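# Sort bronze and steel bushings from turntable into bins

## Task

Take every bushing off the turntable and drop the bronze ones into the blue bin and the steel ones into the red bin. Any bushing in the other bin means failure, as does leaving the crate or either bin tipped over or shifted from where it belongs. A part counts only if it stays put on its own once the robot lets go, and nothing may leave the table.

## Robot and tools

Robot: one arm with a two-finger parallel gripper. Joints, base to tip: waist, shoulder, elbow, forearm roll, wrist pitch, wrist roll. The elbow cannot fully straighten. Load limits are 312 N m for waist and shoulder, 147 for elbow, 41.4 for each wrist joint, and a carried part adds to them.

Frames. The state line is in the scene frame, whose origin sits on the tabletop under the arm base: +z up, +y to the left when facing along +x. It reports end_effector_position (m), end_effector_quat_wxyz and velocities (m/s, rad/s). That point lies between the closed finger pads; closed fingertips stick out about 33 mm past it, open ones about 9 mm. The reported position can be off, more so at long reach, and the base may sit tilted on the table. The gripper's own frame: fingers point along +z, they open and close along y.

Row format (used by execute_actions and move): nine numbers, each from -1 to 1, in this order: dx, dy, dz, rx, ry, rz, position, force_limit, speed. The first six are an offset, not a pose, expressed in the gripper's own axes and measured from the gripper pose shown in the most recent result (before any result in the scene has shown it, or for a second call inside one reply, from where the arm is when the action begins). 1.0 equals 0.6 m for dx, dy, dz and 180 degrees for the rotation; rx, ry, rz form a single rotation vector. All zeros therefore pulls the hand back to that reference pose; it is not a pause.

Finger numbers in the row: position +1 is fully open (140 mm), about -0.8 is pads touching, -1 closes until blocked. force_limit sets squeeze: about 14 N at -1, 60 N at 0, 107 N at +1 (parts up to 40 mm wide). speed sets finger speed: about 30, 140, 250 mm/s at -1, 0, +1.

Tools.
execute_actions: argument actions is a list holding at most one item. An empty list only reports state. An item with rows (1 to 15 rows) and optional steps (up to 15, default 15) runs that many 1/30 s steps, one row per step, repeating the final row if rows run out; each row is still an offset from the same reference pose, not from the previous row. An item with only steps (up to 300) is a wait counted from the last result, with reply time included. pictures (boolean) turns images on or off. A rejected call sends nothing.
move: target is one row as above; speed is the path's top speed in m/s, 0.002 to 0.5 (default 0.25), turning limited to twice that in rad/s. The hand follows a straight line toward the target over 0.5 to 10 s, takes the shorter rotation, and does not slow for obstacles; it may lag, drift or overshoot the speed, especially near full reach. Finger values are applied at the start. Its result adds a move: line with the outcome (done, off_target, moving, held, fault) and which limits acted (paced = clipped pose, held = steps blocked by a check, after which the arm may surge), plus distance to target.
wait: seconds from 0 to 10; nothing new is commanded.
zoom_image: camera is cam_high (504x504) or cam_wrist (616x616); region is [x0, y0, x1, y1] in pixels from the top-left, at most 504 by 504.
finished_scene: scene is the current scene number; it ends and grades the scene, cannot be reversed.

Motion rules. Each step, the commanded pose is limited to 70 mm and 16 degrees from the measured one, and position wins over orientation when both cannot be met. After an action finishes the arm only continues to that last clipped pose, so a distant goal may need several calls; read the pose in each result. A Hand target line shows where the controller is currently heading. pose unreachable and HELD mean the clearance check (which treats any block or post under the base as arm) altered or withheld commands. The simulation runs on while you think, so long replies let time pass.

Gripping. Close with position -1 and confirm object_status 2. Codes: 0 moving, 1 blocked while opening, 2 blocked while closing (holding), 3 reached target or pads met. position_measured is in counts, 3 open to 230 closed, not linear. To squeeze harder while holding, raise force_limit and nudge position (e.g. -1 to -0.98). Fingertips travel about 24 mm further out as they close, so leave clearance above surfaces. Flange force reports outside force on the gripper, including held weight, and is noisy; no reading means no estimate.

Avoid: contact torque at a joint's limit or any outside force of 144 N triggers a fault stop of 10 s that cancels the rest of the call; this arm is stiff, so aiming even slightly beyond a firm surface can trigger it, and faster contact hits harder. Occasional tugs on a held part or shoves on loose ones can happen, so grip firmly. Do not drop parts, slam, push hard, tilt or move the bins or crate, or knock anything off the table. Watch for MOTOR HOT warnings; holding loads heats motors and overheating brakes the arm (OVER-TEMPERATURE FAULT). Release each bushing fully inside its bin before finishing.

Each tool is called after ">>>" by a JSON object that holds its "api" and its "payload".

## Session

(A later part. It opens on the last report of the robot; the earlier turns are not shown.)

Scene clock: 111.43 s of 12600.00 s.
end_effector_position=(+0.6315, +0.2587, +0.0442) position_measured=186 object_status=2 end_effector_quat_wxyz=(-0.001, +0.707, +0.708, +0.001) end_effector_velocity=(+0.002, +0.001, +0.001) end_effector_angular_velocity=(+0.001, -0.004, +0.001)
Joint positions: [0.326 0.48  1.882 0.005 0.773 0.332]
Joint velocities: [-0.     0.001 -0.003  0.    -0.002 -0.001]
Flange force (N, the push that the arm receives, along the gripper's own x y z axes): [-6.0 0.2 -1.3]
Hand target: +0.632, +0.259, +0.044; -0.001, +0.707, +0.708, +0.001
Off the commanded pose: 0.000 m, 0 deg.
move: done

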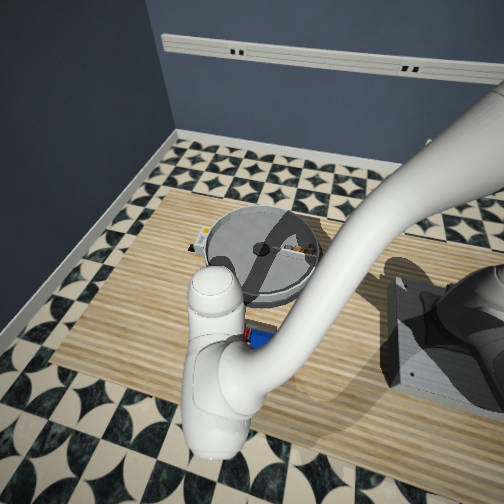

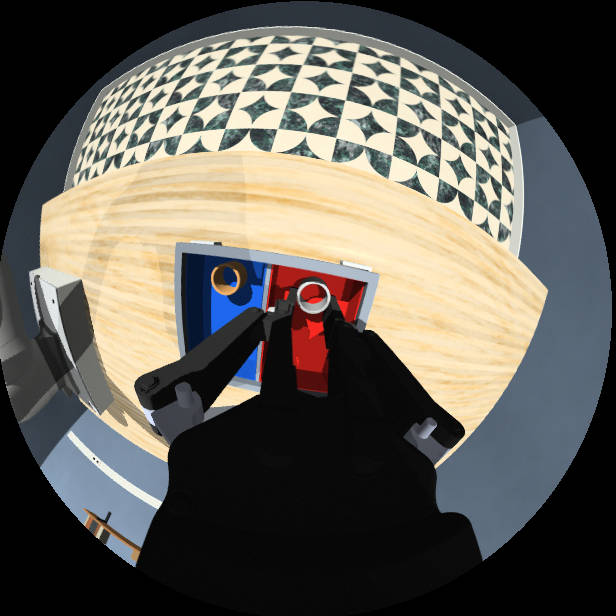

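>>> {"api": "execute_actions", "payload": {"actions": [{"rows":[[0,0,0.0015,0,0,0,-1,-0.2,-0.6],[0,0,0.0015,0,0,0,-1,-0.2,-0.6],[0,0,0.0015,0,0,0,-1,-0.2,-0.6],[0,0,0.0015,0,0,0,-1,-0.2,-0.6],[0,0,0.0015,0,0,0,-1,-0.2,-0.6],[0,0,0.0015,0,0,0,-0.38,-0.2,-0.5]],"steps":12}], "pictures": false}}

>>> {"api": "move", "payload": {"target": [-0.008,0,-0.09,0,0,0,-0.38,-0.2,-0.5], "speed": 0.15}}

>>> {"api": "move", "payload": {"target": [-0.08,-0.03,-0.085,0,0,0,-0.33,-0.2,0], "speed": 0.3}}

>>> {"api": "zoom_image", "payload": {"camera": "cam_high", "region": [260,220,330,270]}}

Scene clock: 113.03 s of 12600.00 s.
end_effector_position=(+0.6315, +0.2587, +0.0433) position_measured=177 object_status=0 end_effector_quat_wxyz=(-0.001, +0.707, +0.708, +0.001) end_effector_velocity=(-0.001, -0.000, -0.001) end_effector_angular_velocity=(-0.000, +0.001, -0.000)
Joint positions: [0.326 0.481 1.882 0.005 0.772 0.332]
Joint velocities: [-0.     0.     0.001  0.    -0.001 -0.   ]
Flange force (N, the push that the arm receives, along the gripper's own x y z axes): [-2.1 -0.1 -0.4]
Hand target: +0.632, +0.259, +0.043; -0.001, +0.707, +0.708, +0.001
Off the commanded pose: 0.000 m, 0 deg.
Steps of this call (steps 1 to 36: nothing new was sent; steps 37 to 48: all 12 steps of this action). Readings (end_effector_position | what the end effector reports):
37: (+0.6315, +0.2587, +0.0441) | position_measured=186 object_status=2
38: (+0.6315, +0.2587, +0.0439) | position_measured=186 object_status=2
40: (+0.6315, +0.2587, +0.0435) | position_measured=186 object_status=2
44: (+0.6315, +0.2587, +0.0434) | position_measured=179 object_status=0
48: the state above

Scene clock: 114.13 s of 12600.00 s.
end_effector_position=(+0.6315, +0.2537, +0.0972) position_measured=177 object_status=3 end_effector_quat_wxyz=(-0.001, +0.707, +0.708, +0.001) end_effector_velocity=(+0.001, +0.000, +0.002) end_effector_angular_velocity=(+0.001, -0.001, -0.000)
Joint positions: [0.319 0.416 1.857 0.004 0.861 0.326]
Joint velocities: [-0.    -0.001 -0.003  0.001  0.003 -0.   ]
Flange force (N, the push that the arm receives, along the gripper's own x y z axes): [-6.3 2.5 0.6]
Hand target: +0.632, +0.254, +0.097; -0.001, +0.707, +0.708, +0.001
Off the commanded pose: 0.000 m, 0 deg.
move: done

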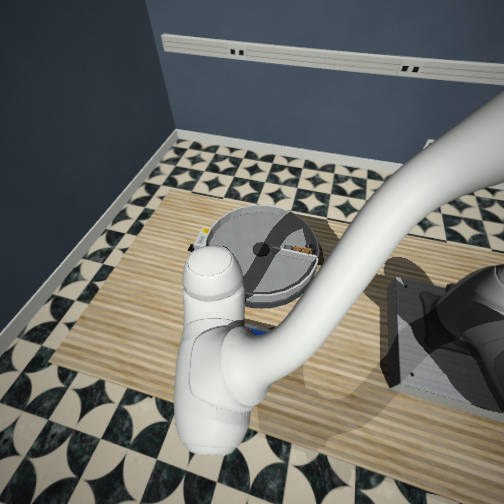

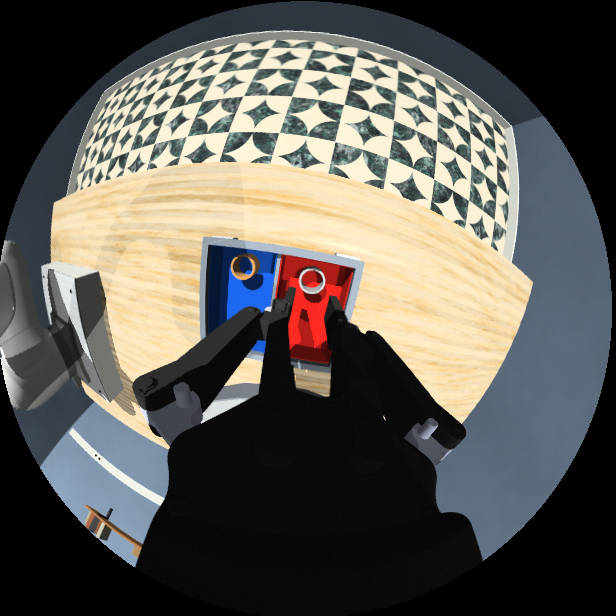

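Scene clock: 115.00 s of 12600.00 s.
end_effector_position=(+0.6136, +0.2055, +0.1480) position_measured=171 object_status=3 end_effector_quat_wxyz=(-0.000, +0.707, +0.707, +0.001) end_effector_velocity=(-0.000, -0.001, +0.001) end_effector_angular_velocity=(+0.000, -0.001, -0.001)
Joint positions: [0.258 0.319 1.889 0.004 0.927 0.264]
Joint velocities: [-0.002 -0.002  0.001 -0.     0.    -0.   ]
Flange force (N, the push that the arm receives, along the gripper's own x y z axes): [-9.8 -2.5 -6.0]
Hand target: +0.614, +0.205, +0.148; -0.000, +0.707, +0.707, +0.001
Off the commanded pose: 0.000 m, 0 deg.
move: done

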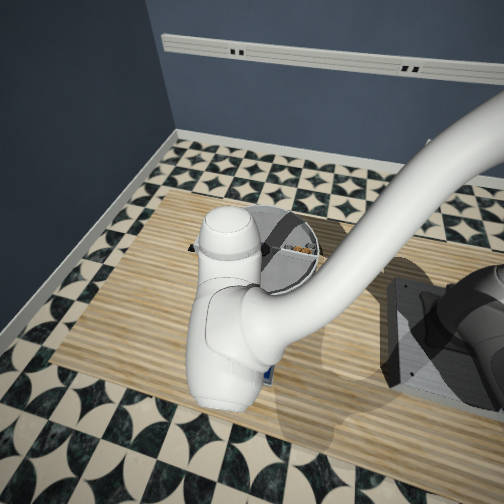

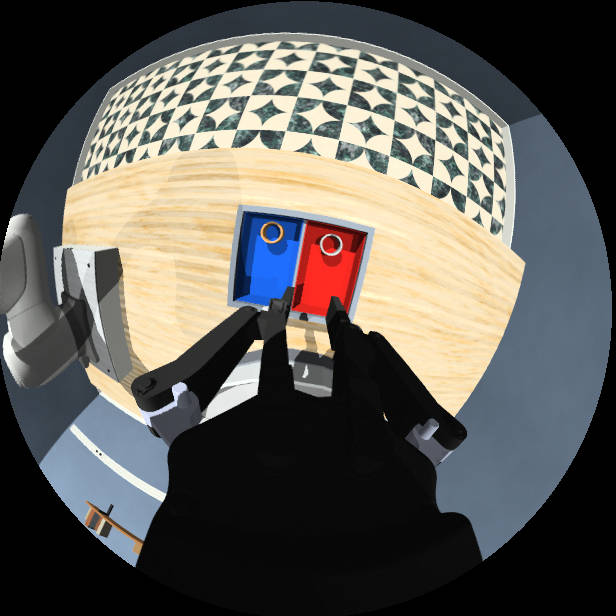

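Region (260, 220, 330, 270) of cam_high's 504x504 image, scaled by 7.200, with more detail than that image has; it fills the top 360 rows of this view, and the rest is white.

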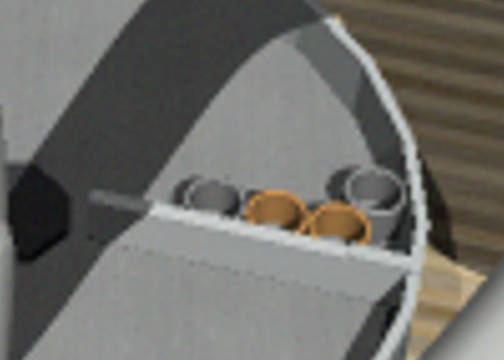

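>>> {"api": "move", "payload": {"target": [-0.630,-0.119,0.0375,0,0,-0.18,-0.33,-0.2,0], "speed": 0.4}}

>>> {"api": "zoom_image", "payload": {"camera": "cam_wrist", "region": [250,220,370,340]}}

Scene clock: 120.43 s of 12600.00 s.
end_effector_position=(+0.5420, -0.1731, +0.1245) position_measured=171 object_status=3 end_effector_quat_wxyz=(+0.000, +0.481, +0.877, +0.000) end_effector_velocity=(+0.001, -0.002, +0.000) end_effector_angular_velocity=(+0.003, -0.002, +0.002)
Joint positions: [-0.383  0.241  2.054  0.007  0.843 -0.944]
Joint velocities: [-0.004  0.001 -0.002  0.004 -0.    -0.009]
Flange force (N, the push that the arm receives, along the gripper's own x y z axes): [-9.5 -4.8 -1.3]
Hand target: +0.542, -0.173, +0.124; -0.000, +0.481, +0.877, +0.001
Off the commanded pose: 0.001 m, 0 deg.
move: done; limits=paced

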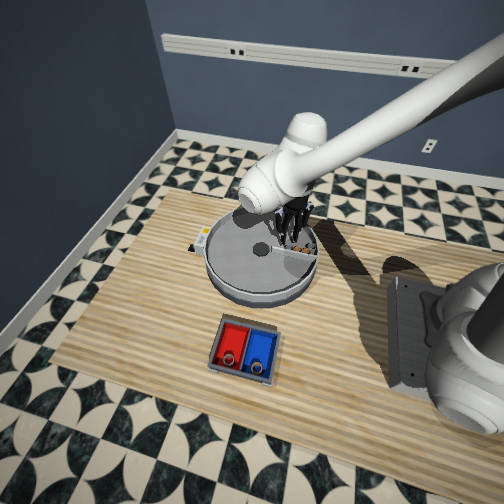

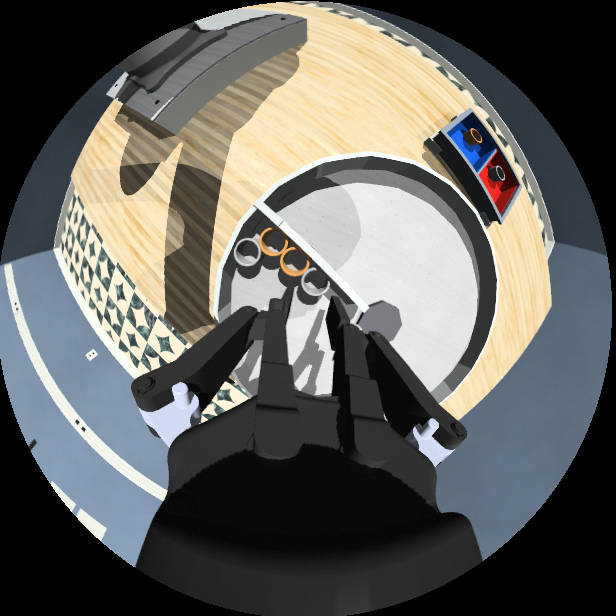

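Region (250, 220, 370, 340) of cam_wrist's 616x616 image, scaled by 4.200, with more detail than that image has.

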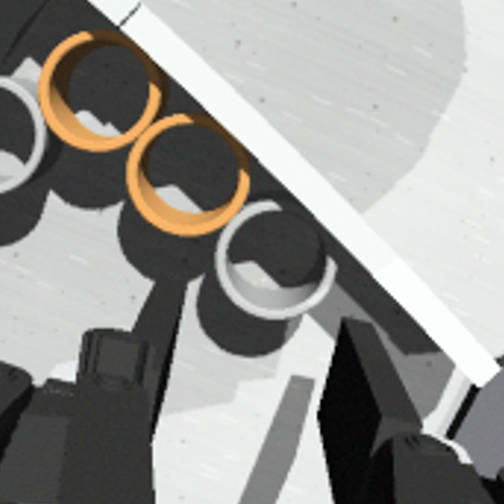

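>>> {"api": "execute_actions", "payload": {"actions": []}}

>>> {"api": "zoom_image", "payload": {"camera": "cam_wrist", "region": [250,220,370,340]}}

Scene clock: 124.20 s of 12600.00 s.
end_effector_position=(+0.5420, -0.1732, +0.1245) position_measured=171 object_status=3 end_effector_quat_wxyz=(-0.000, +0.481, +0.877, +0.001) end_effector_velocity=(-0.002, +0.001, -0.001) end_effector_angular_velocity=(+0.001, +0.003, +0.000)
Joint positions: [-0.384  0.241  2.054  0.007  0.843 -0.945]
Joint velocities: [ 0.    -0.     0.002 -0.     0.001  0.   ]
Flange force (N, the push that the arm receives, along the gripper's own x y z axes): [-4.0 -1.1 -2.2]
Hand target: +0.542, -0.173, +0.124; -0.000, +0.481, +0.877, +0.001
Off the commanded pose: 0.001 m, 0 deg.
Steps of this call (steps 1 to 113: nothing new was sent). Readings (end_effector_position | what the end effector reports):
1: (+0.5420, -0.1731, +0.1245) | position_measured=171 object_status=3
2: (+0.5420, -0.1731, +0.1245) | position_measured=171 object_status=3
4: (+0.5420, -0.1732, +0.1245) | position_measured=171 object_status=3
8: (+0.5420, -0.1732, +0.1245) | position_measured=171 object_status=3
113: the state above

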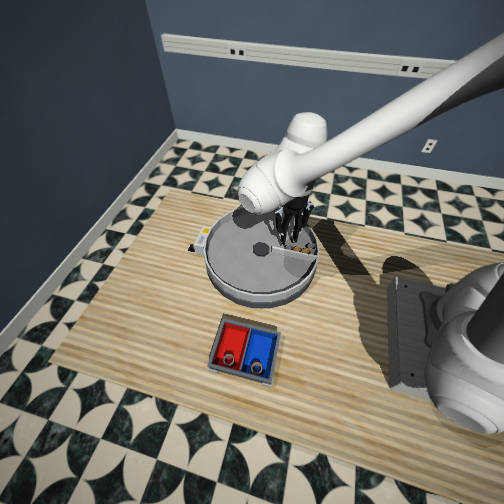

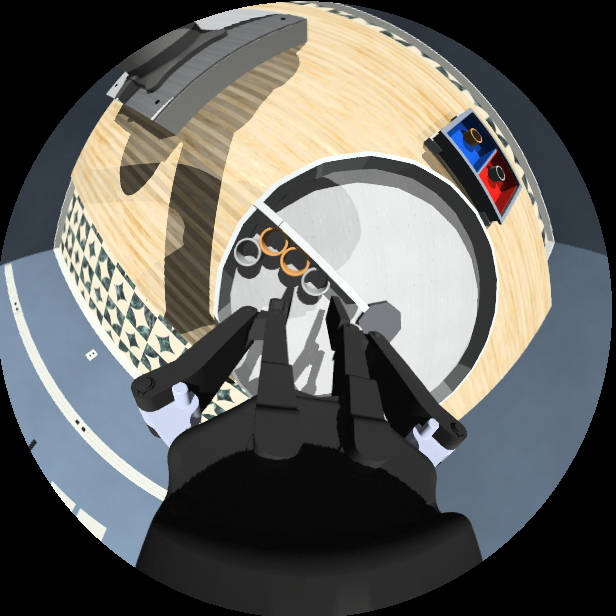

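Region (250, 220, 370, 340) of cam_wrist's 616x616 image, scaled by 4.200, with more detail than that image has.

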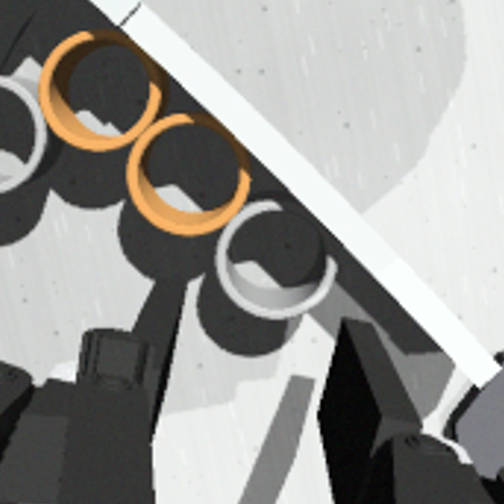

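>>> {"api": "move", "payload": {"target": [0.0058,0.0033,0.0325,0,0,0,-0.33,-0.2,0], "speed": 0.05}}

>>> {"api": "zoom_image", "payload": {"camera": "cam_wrist", "region": [250,240,370,360]}}

Scene clock: 125.87 s of 12600.00 s.
end_effector_position=(+0.5418, -0.1692, +0.1051) position_measured=171 object_status=3 end_effector_quat_wxyz=(-0.000, +0.481, +0.877, +0.001) end_effector_velocity=(-0.000, +0.000, -0.002) end_effector_angular_velocity=(+0.000, +0.000, +0.001)
Joint positions: [-0.377  0.263  2.071  0.007  0.804 -0.938]
Joint velocities: [ 0.001  0.002  0.001 -0.    -0.003 -0.001]
Flange force (N, the push that the arm receives, along the gripper's own x y z axes): [-3.6 2.0 1.7]
Hand target: +0.542, -0.169, +0.105; -0.000, +0.481, +0.877, +0.001
Off the commanded pose: 0.000 m, 0 deg.
move: done

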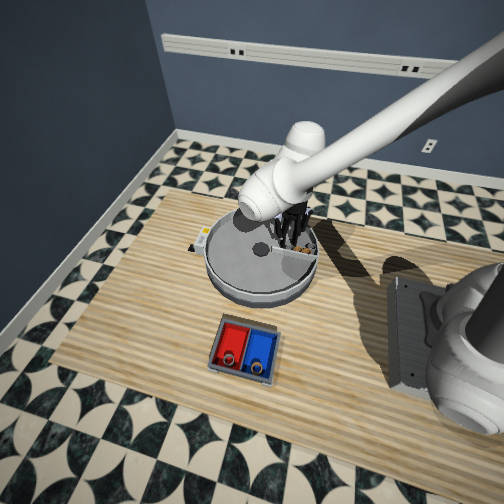

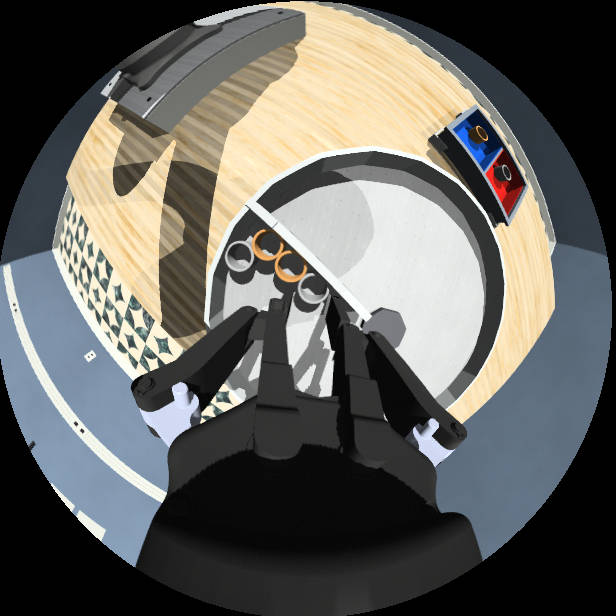

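Region (250, 240, 370, 360) of cam_wrist's 616x616 image, scaled by 4.200, with more detail than that image has.

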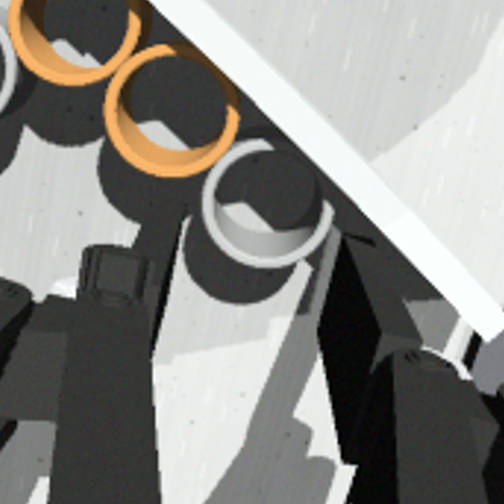

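>>> {"api": "move", "payload": {"target": [0.006,0,0.0267,0,0,0,-0.33,-0.2,0], "speed": 0.02}}

>>> {"api": "zoom_image", "payload": {"camera": "cam_wrist", "region": [250,240,370,360]}}

Scene clock: 127.73 s of 12600.00 s.
end_effector_position=(+0.5399, -0.1661, +0.0892) position_measured=171 object_status=3 end_effector_quat_wxyz=(-0.000, +0.481, +0.877, +0.001) end_effector_velocity=(+0.000, -0.000, -0.001) end_effector_angular_velocity=(-0.001, -0.001, +0.000)
Joint positions: [-0.373  0.28   2.087  0.007  0.771 -0.935]
Joint velocities: [ 0.     0.001  0.001  0.    -0.004 -0.   ]
Flange force (N, the push that the arm receives, along the gripper's own x y z axes): [-3.1 -4.4 -2.4]
Hand target: +0.540, -0.166, +0.089; -0.000, +0.481, +0.877, +0.001
Off the commanded pose: 0.000 m, 0 deg.
move: done

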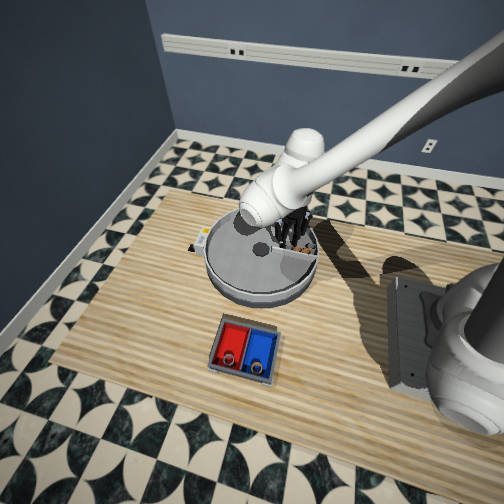

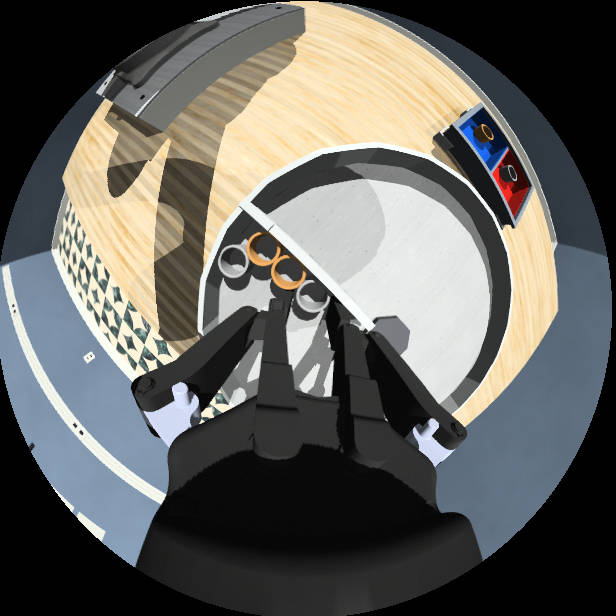

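Region (250, 240, 370, 360) of cam_wrist's 616x616 image, scaled by 4.200, with more detail than that image has.

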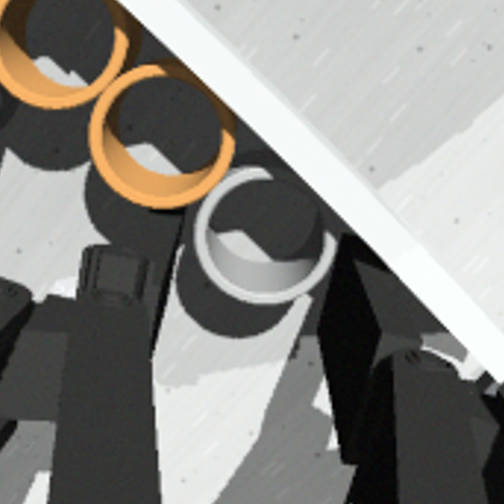

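>>> {"api": "execute_actions", "payload": {"actions": [{"rows":[[0,0,0,0,0,0,-1,-0.2,-0.6]],"steps":12}]}}

>>> {"api": "zoom_image", "payload": {"camera": "cam_wrist", "region": [250,240,370,360]}}

Scene clock: 128.97 s of 12600.00 s.
end_effector_position=(+0.5398, -0.1661, +0.0891) position_measured=187 object_status=0 end_effector_quat_wxyz=(-0.000, +0.481, +0.877, +0.001) end_effector_velocity=(-0.000, +0.000, -0.000) end_effector_angular_velocity=(-0.000, +0.001, +0.001)
Joint positions: [-0.373  0.281  2.087  0.007  0.771 -0.935]
Joint velocities: [ 0.    -0.     0.001 -0.001  0.    -0.   ]
Flange force (N, the push that the arm receives, along the gripper's own x y z axes): [-0.2 -6.2 -17.3]
Hand target: +0.540, -0.166, +0.089; -0.000, +0.481, +0.877, +0.001
Off the commanded pose: 0.000 m, 0 deg.
Steps of this call (steps 1 to 25: nothing new was sent; steps 26 to 37: all 12 steps of this action). Readings (end_effector_position | what the end effector reports):
26: (+0.5398, -0.1661, +0.0891) | position_measured=171 object_status=0
27: (+0.5398, -0.1661, +0.0891) | position_measured=174 object_status=0
29: (+0.5398, -0.1661, +0.0891) | position_measured=182 object_status=0
33: (+0.5398, -0.1661, +0.0891) | position_measured=187 object_status=0
37: the state above

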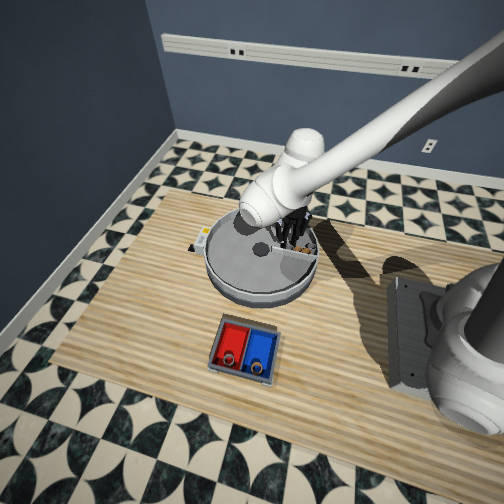

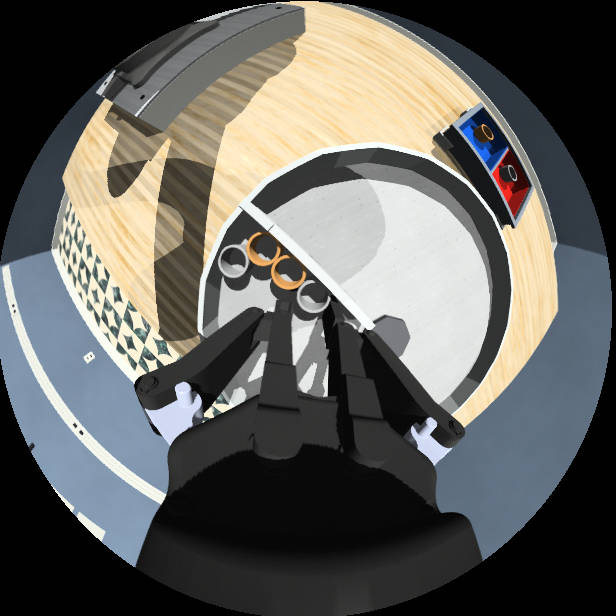

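Region (250, 240, 370, 360) of cam_wrist's 616x616 image, scaled by 4.200, with more detail than that image has.

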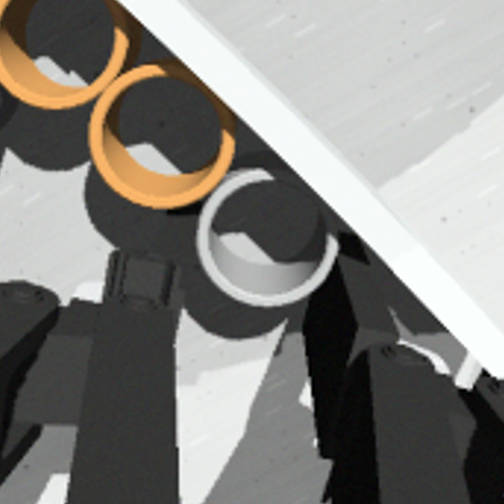

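>>> {"api": "move", "payload": {"target": [-0.012,0,-0.02,0,0,0,-1,-0.2,-0.6], "speed": 0.04}}

>>> {"api": "zoom_image", "payload": {"camera": "cam_wrist", "region": [250,240,370,360]}}

Scene clock: 130.63 s of 12600.00 s.
end_effector_position=(+0.5436, -0.1722, +0.1010) position_measured=187 object_status=2 end_effector_quat_wxyz=(-0.000, +0.481, +0.877, +0.001) end_effector_velocity=(+0.000, -0.000, +0.001) end_effector_angular_velocity=(+0.001, +0.000, -0.000)
Joint positions: [-0.381  0.272  2.069  0.007  0.798 -0.942]
Joint velocities: [-0.001 -0.001 -0.002  0.001  0.003 -0.001]
Flange force (N, the push that the arm receives, along the gripper's own x y z axes): [-2.1 1.0 1.9]
Hand target: +0.544, -0.172, +0.101; -0.000, +0.481, +0.877, +0.001
Off the commanded pose: 0.000 m, 0 deg.
move: done

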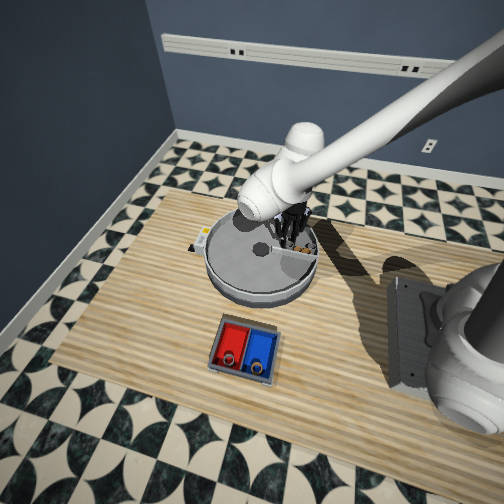

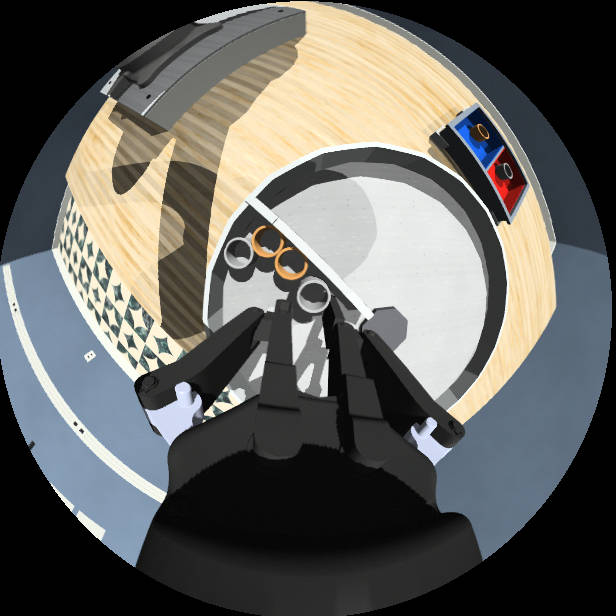

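Region (250, 240, 370, 360) of cam_wrist's 616x616 image, scaled by 4.200, with more detail than that image has.

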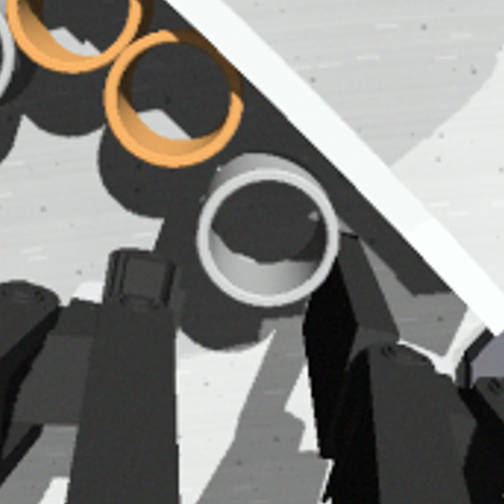

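>>> {"api": "move", "payload": {"target": [0,0,-0.085,0,0,0,-1,-0.2,-0.6], "speed": 0.2}}

>>> {"api": "move", "payload": {"target": [0.483,0.481,0,0,0,0.1806,-1,-0.2,-0.6], "speed": 0.4}}

>>> {"api": "move", "payload": {"target": [0,0,0.086,0,0,0,-1,-0.2,-0.6], "speed": 0.15}}

>>> {"api": "zoom_image", "payload": {"camera": "cam_wrist", "region": [230,200,410,380]}}

Scene clock: 133.00 s of 12600.00 s.
end_effector_position=(+0.5436, -0.1723, +0.1519) position_measured=187 object_status=2 end_effector_quat_wxyz=(-0.000, +0.481, +0.877, +0.001) end_effector_velocity=(-0.000, +0.000, +0.001) end_effector_angular_velocity=(+0.000, +0.000, +0.000)
Joint positions: [-0.381  0.211  2.03   0.007  0.897 -0.942]
Joint velocities: [ 0.    -0.002 -0.001  0.     0.003 -0.   ]
Flange force (N, the push that the arm receives, along the gripper's own x y z axes): [-7.5 -2.3 -0.2]
Hand target: +0.544, -0.172, +0.152; -0.000, +0.481, +0.877, +0.001
Off the commanded pose: 0.000 m, 0 deg.
move: done

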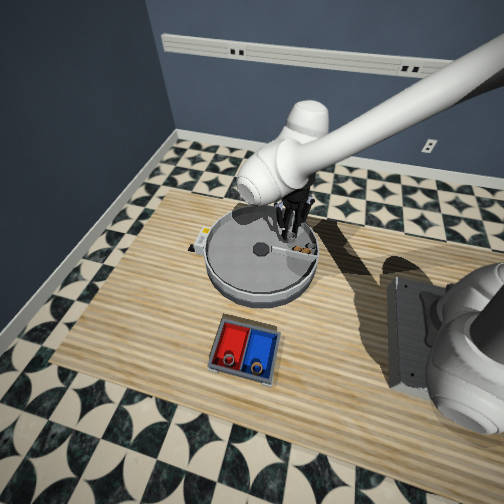

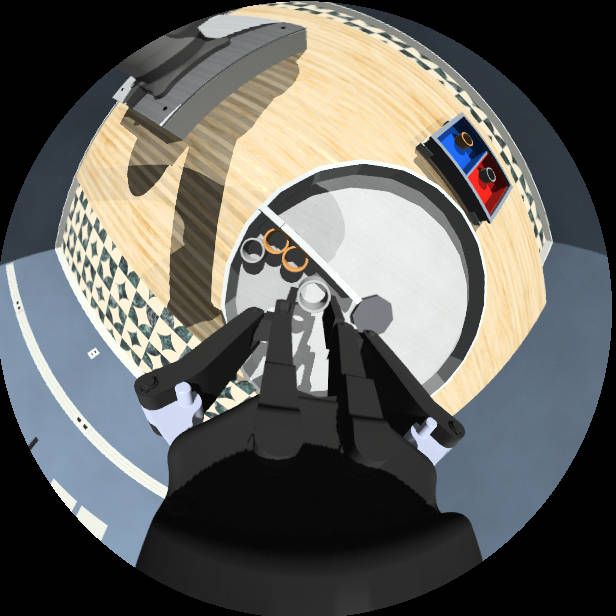

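Scene clock: 134.63 s of 12600.00 s.
end_effector_position=(+0.6322, +0.2277, +0.1530) position_measured=187 object_status=2 end_effector_quat_wxyz=(-0.001, +0.707, +0.707, +0.001) end_effector_velocity=(+0.002, +0.002, +0.001) end_effector_angular_velocity=(-0.003, -0.002, -0.003)
Joint positions: [0.282 0.347 1.836 0.004 0.951 0.291]
Joint velocities: [ 0.003  0.003 -0.005 -0.004  0.002  0.008]
Flange force (N, the push that the arm receives, along the gripper's own x y z axes): [-4.7 1.2 -3.6]
Hand target: +0.632, +0.228, +0.153; -0.001, +0.707, +0.707, +0.001
Off the commanded pose: 0.001 m, 0 deg.
move: done; limits=paced

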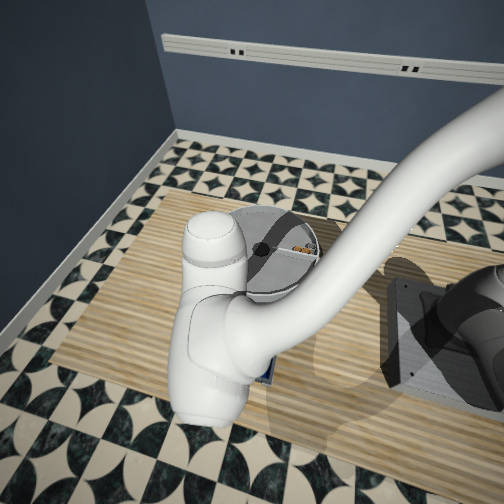

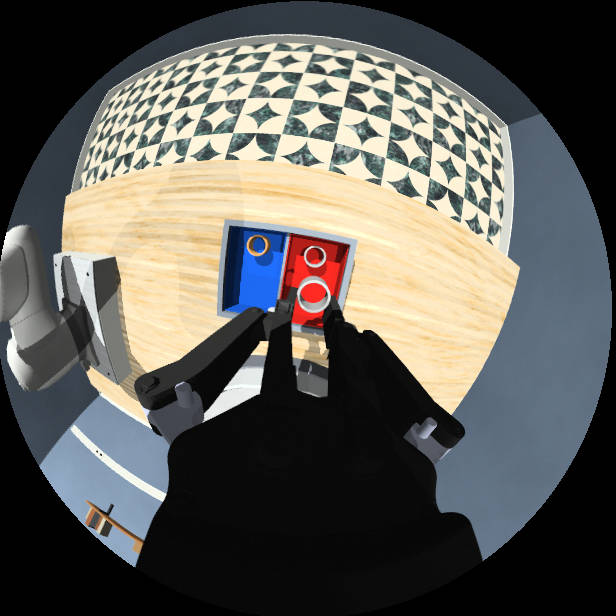

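Scene clock: 135.47 s of 12600.00 s.
end_effector_position=(+0.6321, +0.2279, +0.1015) position_measured=187 object_status=2 end_effector_quat_wxyz=(-0.001, +0.707, +0.707, +0.001) end_effector_velocity=(+0.000, +0.000, -0.002) end_effector_angular_velocity=(+0.001, -0.000, -0.000)
Joint positions: [0.282 0.401 1.872 0.005 0.862 0.29 ]
Joint velocities: [ 0.     0.002  0.001  0.001 -0.004  0.   ]
Flange force (N, the push that the arm receives, along the gripper's own x y z axes): [-3.8 -6.6 -1.9]
Hand target: +0.632, +0.228, +0.101; -0.001, +0.707, +0.707, +0.001
Off the commanded pose: 0.000 m, 0 deg.
move: done

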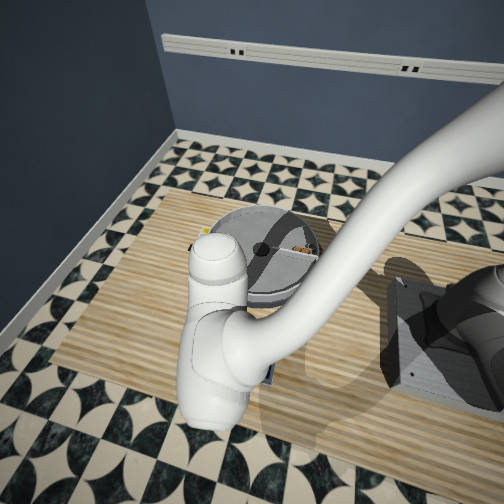

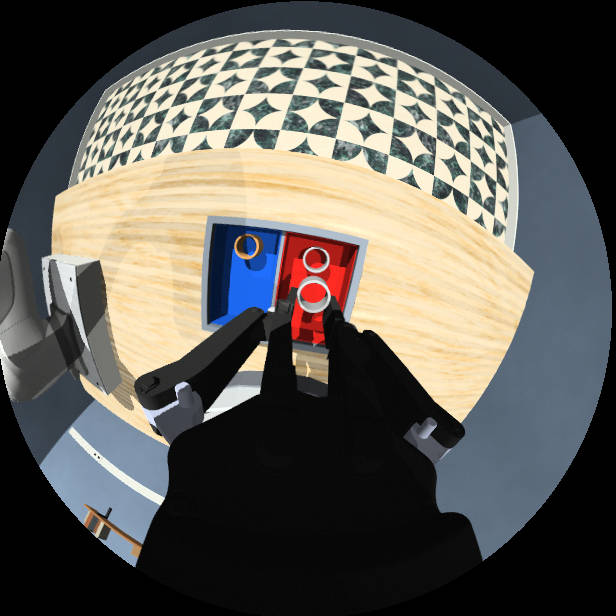

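Region (230, 200, 410, 380) of cam_wrist's 616x616 image, scaled by 2.800, with more detail than that image has.

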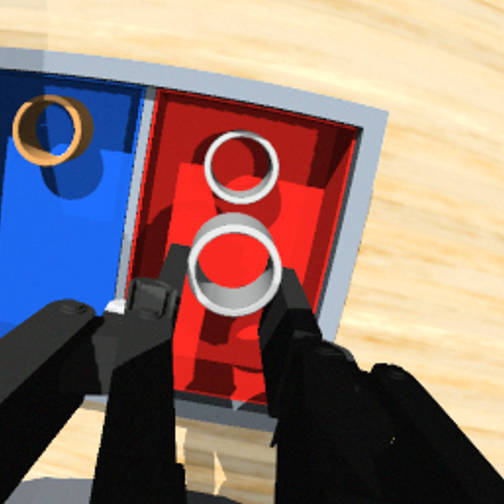

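>>> {"api": "move", "payload": {"target": [-0.0024,-0.001,0.0915,0,0,0,-1,-0.2,-0.6], "speed": 0.08}}

>>> {"api": "move", "payload": {"target": [0,0,0.0035,0,0,0,-1,-0.2,-0.6], "speed": 0.008}}

>>> {"api": "zoom_image", "payload": {"camera": "cam_wrist", "region": [230,200,410,380]}}

Scene clock: 137.80 s of 12600.00 s.
end_effector_position=(+0.6315, +0.2267, +0.0467) position_measured=187 object_status=2 end_effector_quat_wxyz=(-0.001, +0.707, +0.707, +0.001) end_effector_velocity=(-0.001, -0.001, -0.002) end_effector_angular_velocity=(-0.000, +0.001, -0.002)
Joint positions: [0.281 0.463 1.904 0.005 0.768 0.288]
Joint velocities: [-0.001  0.002  0.002 -0.    -0.003  0.001]
Flange force (N, the push that the arm receives, along the gripper's own x y z axes): [-4.1 0.8 -1.9]
Hand target: +0.632, +0.227, +0.047; -0.001, +0.707, +0.707, +0.001
Off the commanded pose: 0.000 m, 0 deg.
move: done

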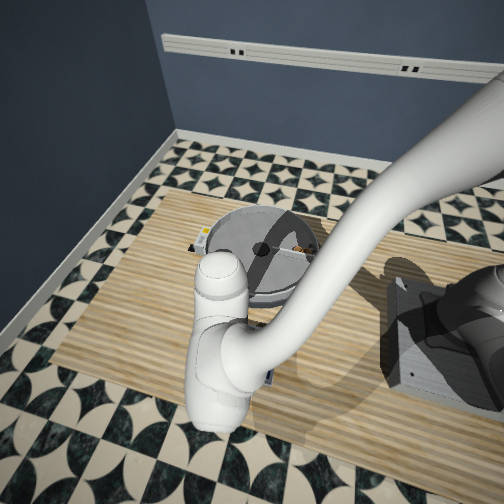

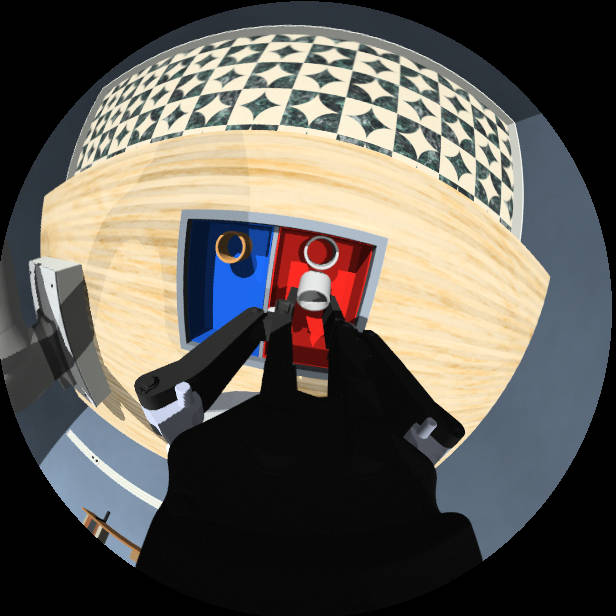

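Scene clock: 138.50 s of 12600.00 s.
end_effector_position=(+0.6316, +0.2267, +0.0448) position_measured=187 object_status=2 end_effector_quat_wxyz=(-0.001, +0.707, +0.707, +0.002) end_effector_velocity=(+0.001, +0.000, -0.001) end_effector_angular_velocity=(+0.000, -0.003, -0.000)
Joint positions: [0.281 0.465 1.905 0.005 0.764 0.288]
Joint velocities: [ 0.     0.001 -0.    -0.001 -0.004  0.001]
Flange force (N, the push that the arm receives, along the gripper's own x y z axes): [-0.4 -1.6 -50.9]
Hand target: +0.632, +0.227, +0.045; -0.001, +0.707, +0.707, +0.001
Off the commanded pose: 0.000 m, 0 deg.
move: done

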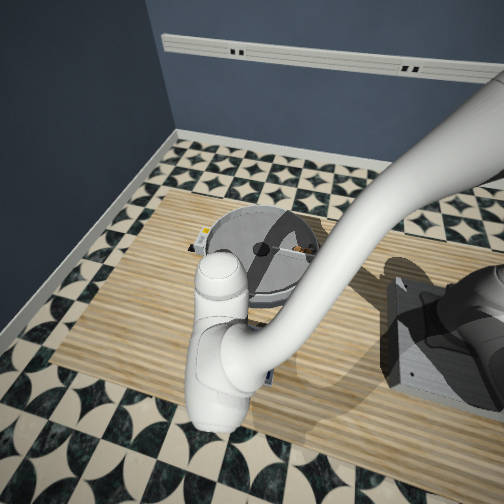

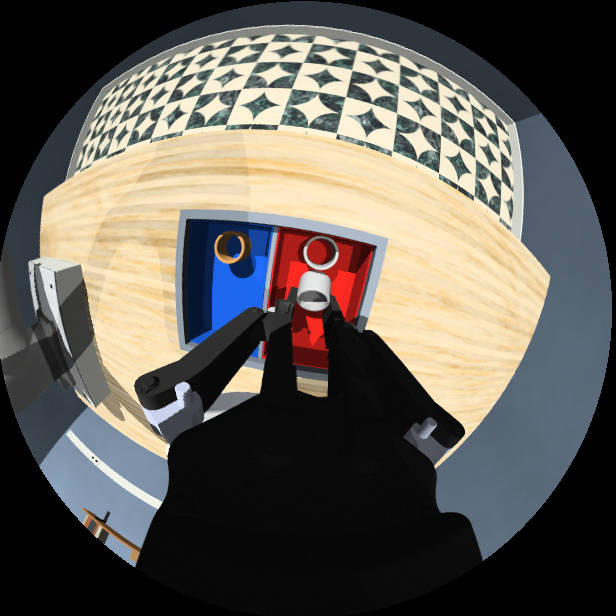

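Region (230, 200, 410, 380) of cam_wrist's 616x616 image, scaled by 2.800, with more detail than that image has.

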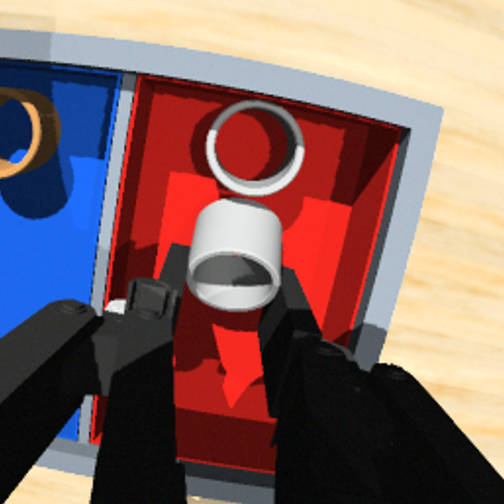

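>>> {"api": "move", "payload": {"target": [0,0,-0.02,0,0,0,-1,-0.2,-0.6], "speed": 0.05}}

>>> {"api": "move", "payload": {"target": [0.012,0,0,0,-0.194,0,-1,-0.2,-0.6], "speed": 0.25}}

>>> {"api": "zoom_image", "payload": {"camera": "cam_wrist", "region": [230,200,410,380]}}

Scene clock: 147.53 s of 12600.00 s.
end_effector_position=(+0.6316, +0.2268, +0.0566) position_measured=187 object_status=2 end_effector_quat_wxyz=(-0.001, +0.707, +0.707, +0.002) end_effector_velocity=(-0.001, -0.000, +0.001) end_effector_angular_velocity=(-0.000, +0.002, -0.001)
Joint positions: [0.281 0.451 1.899 0.005 0.784 0.288]
Joint velocities: [-0.    -0.002  0.     0.001  0.004  0.001]
Flange force (N, the push that the arm receives, along the gripper's own x y z axes): [0.2 2.5 -0.9]
Hand target: +0.632, +0.227, +0.057; -0.001, +0.707, +0.707, +0.002
Off the commanded pose: 0.000 m, 0 deg.
move: done

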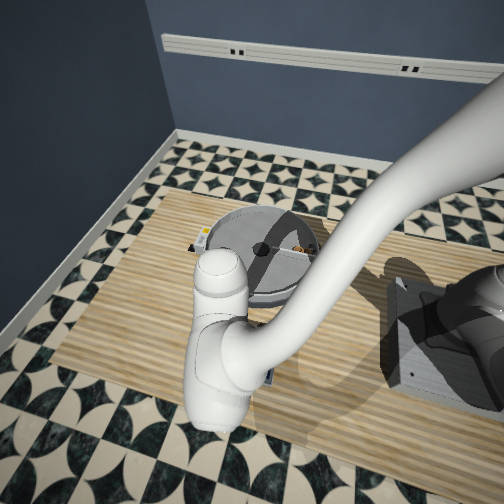

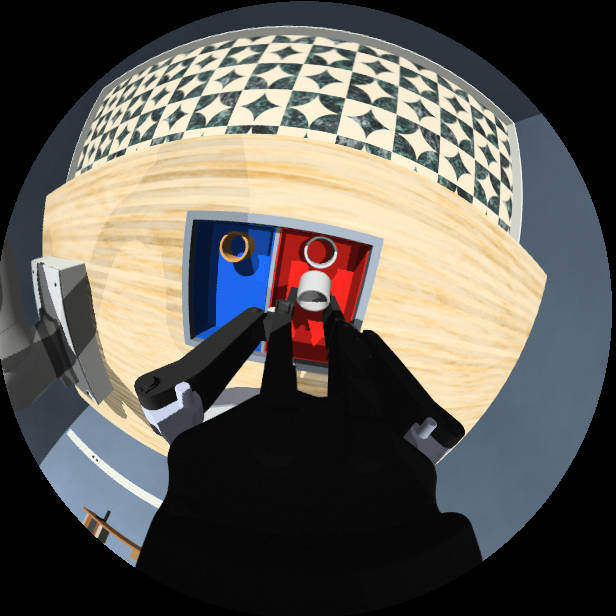

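Scene clock: 149.20 s of 12600.00 s.
end_effector_position=(+0.6316, +0.2343, +0.0566) position_measured=187 object_status=2 end_effector_quat_wxyz=(+0.211, +0.675, +0.675, -0.210) end_effector_velocity=(-0.001, -0.001, -0.001) end_effector_angular_velocity=(-0.007, +0.003, -0.001)
Joint positions: [ 0.535  0.626  1.731 -0.554  1.183  0.866]
Joint velocities: [ 0.002  0.003  0.    -0.003  0.005  0.003]
Flange force (N, the push that the arm receives, along the gripper's own x y z axes): [-8.2 -1.7 -2.6]
Hand target: +0.632, +0.234, +0.057; +0.211, +0.675, +0.675, -0.211
Off the commanded pose: 0.000 m, 0 deg.
move: done

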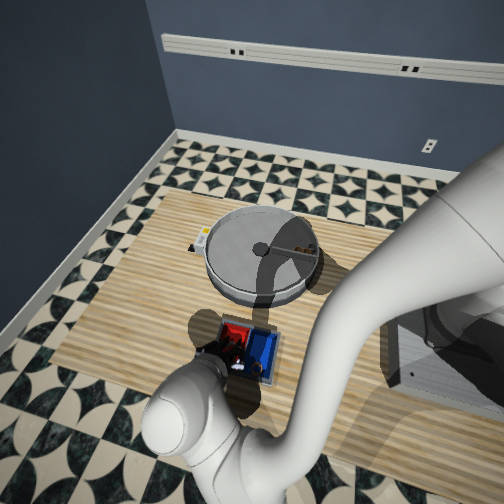

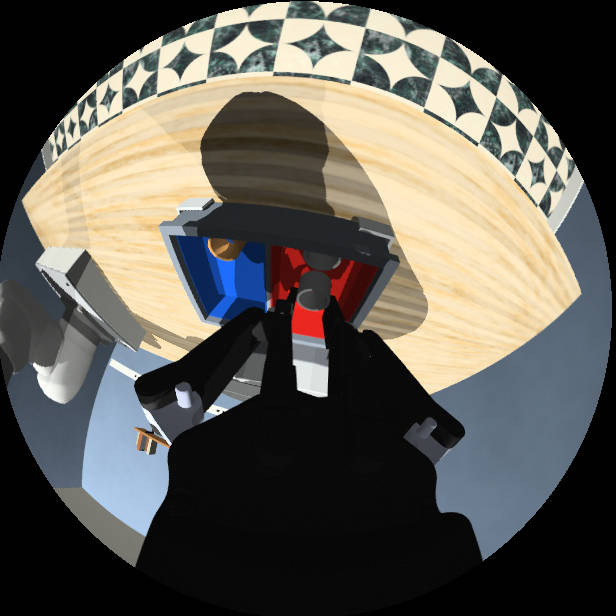

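Region (230, 200, 410, 380) of cam_wrist's 616x616 image, scaled by 2.800, with more detail than that image has.

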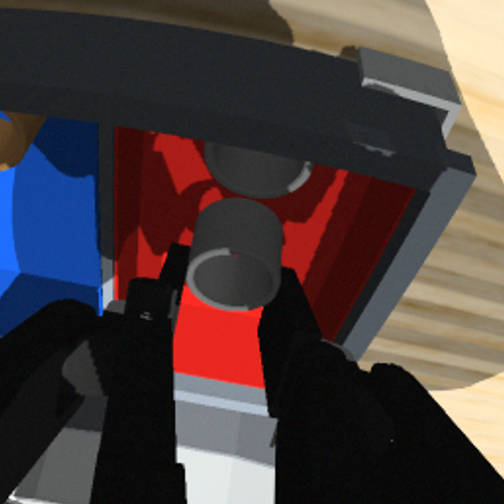

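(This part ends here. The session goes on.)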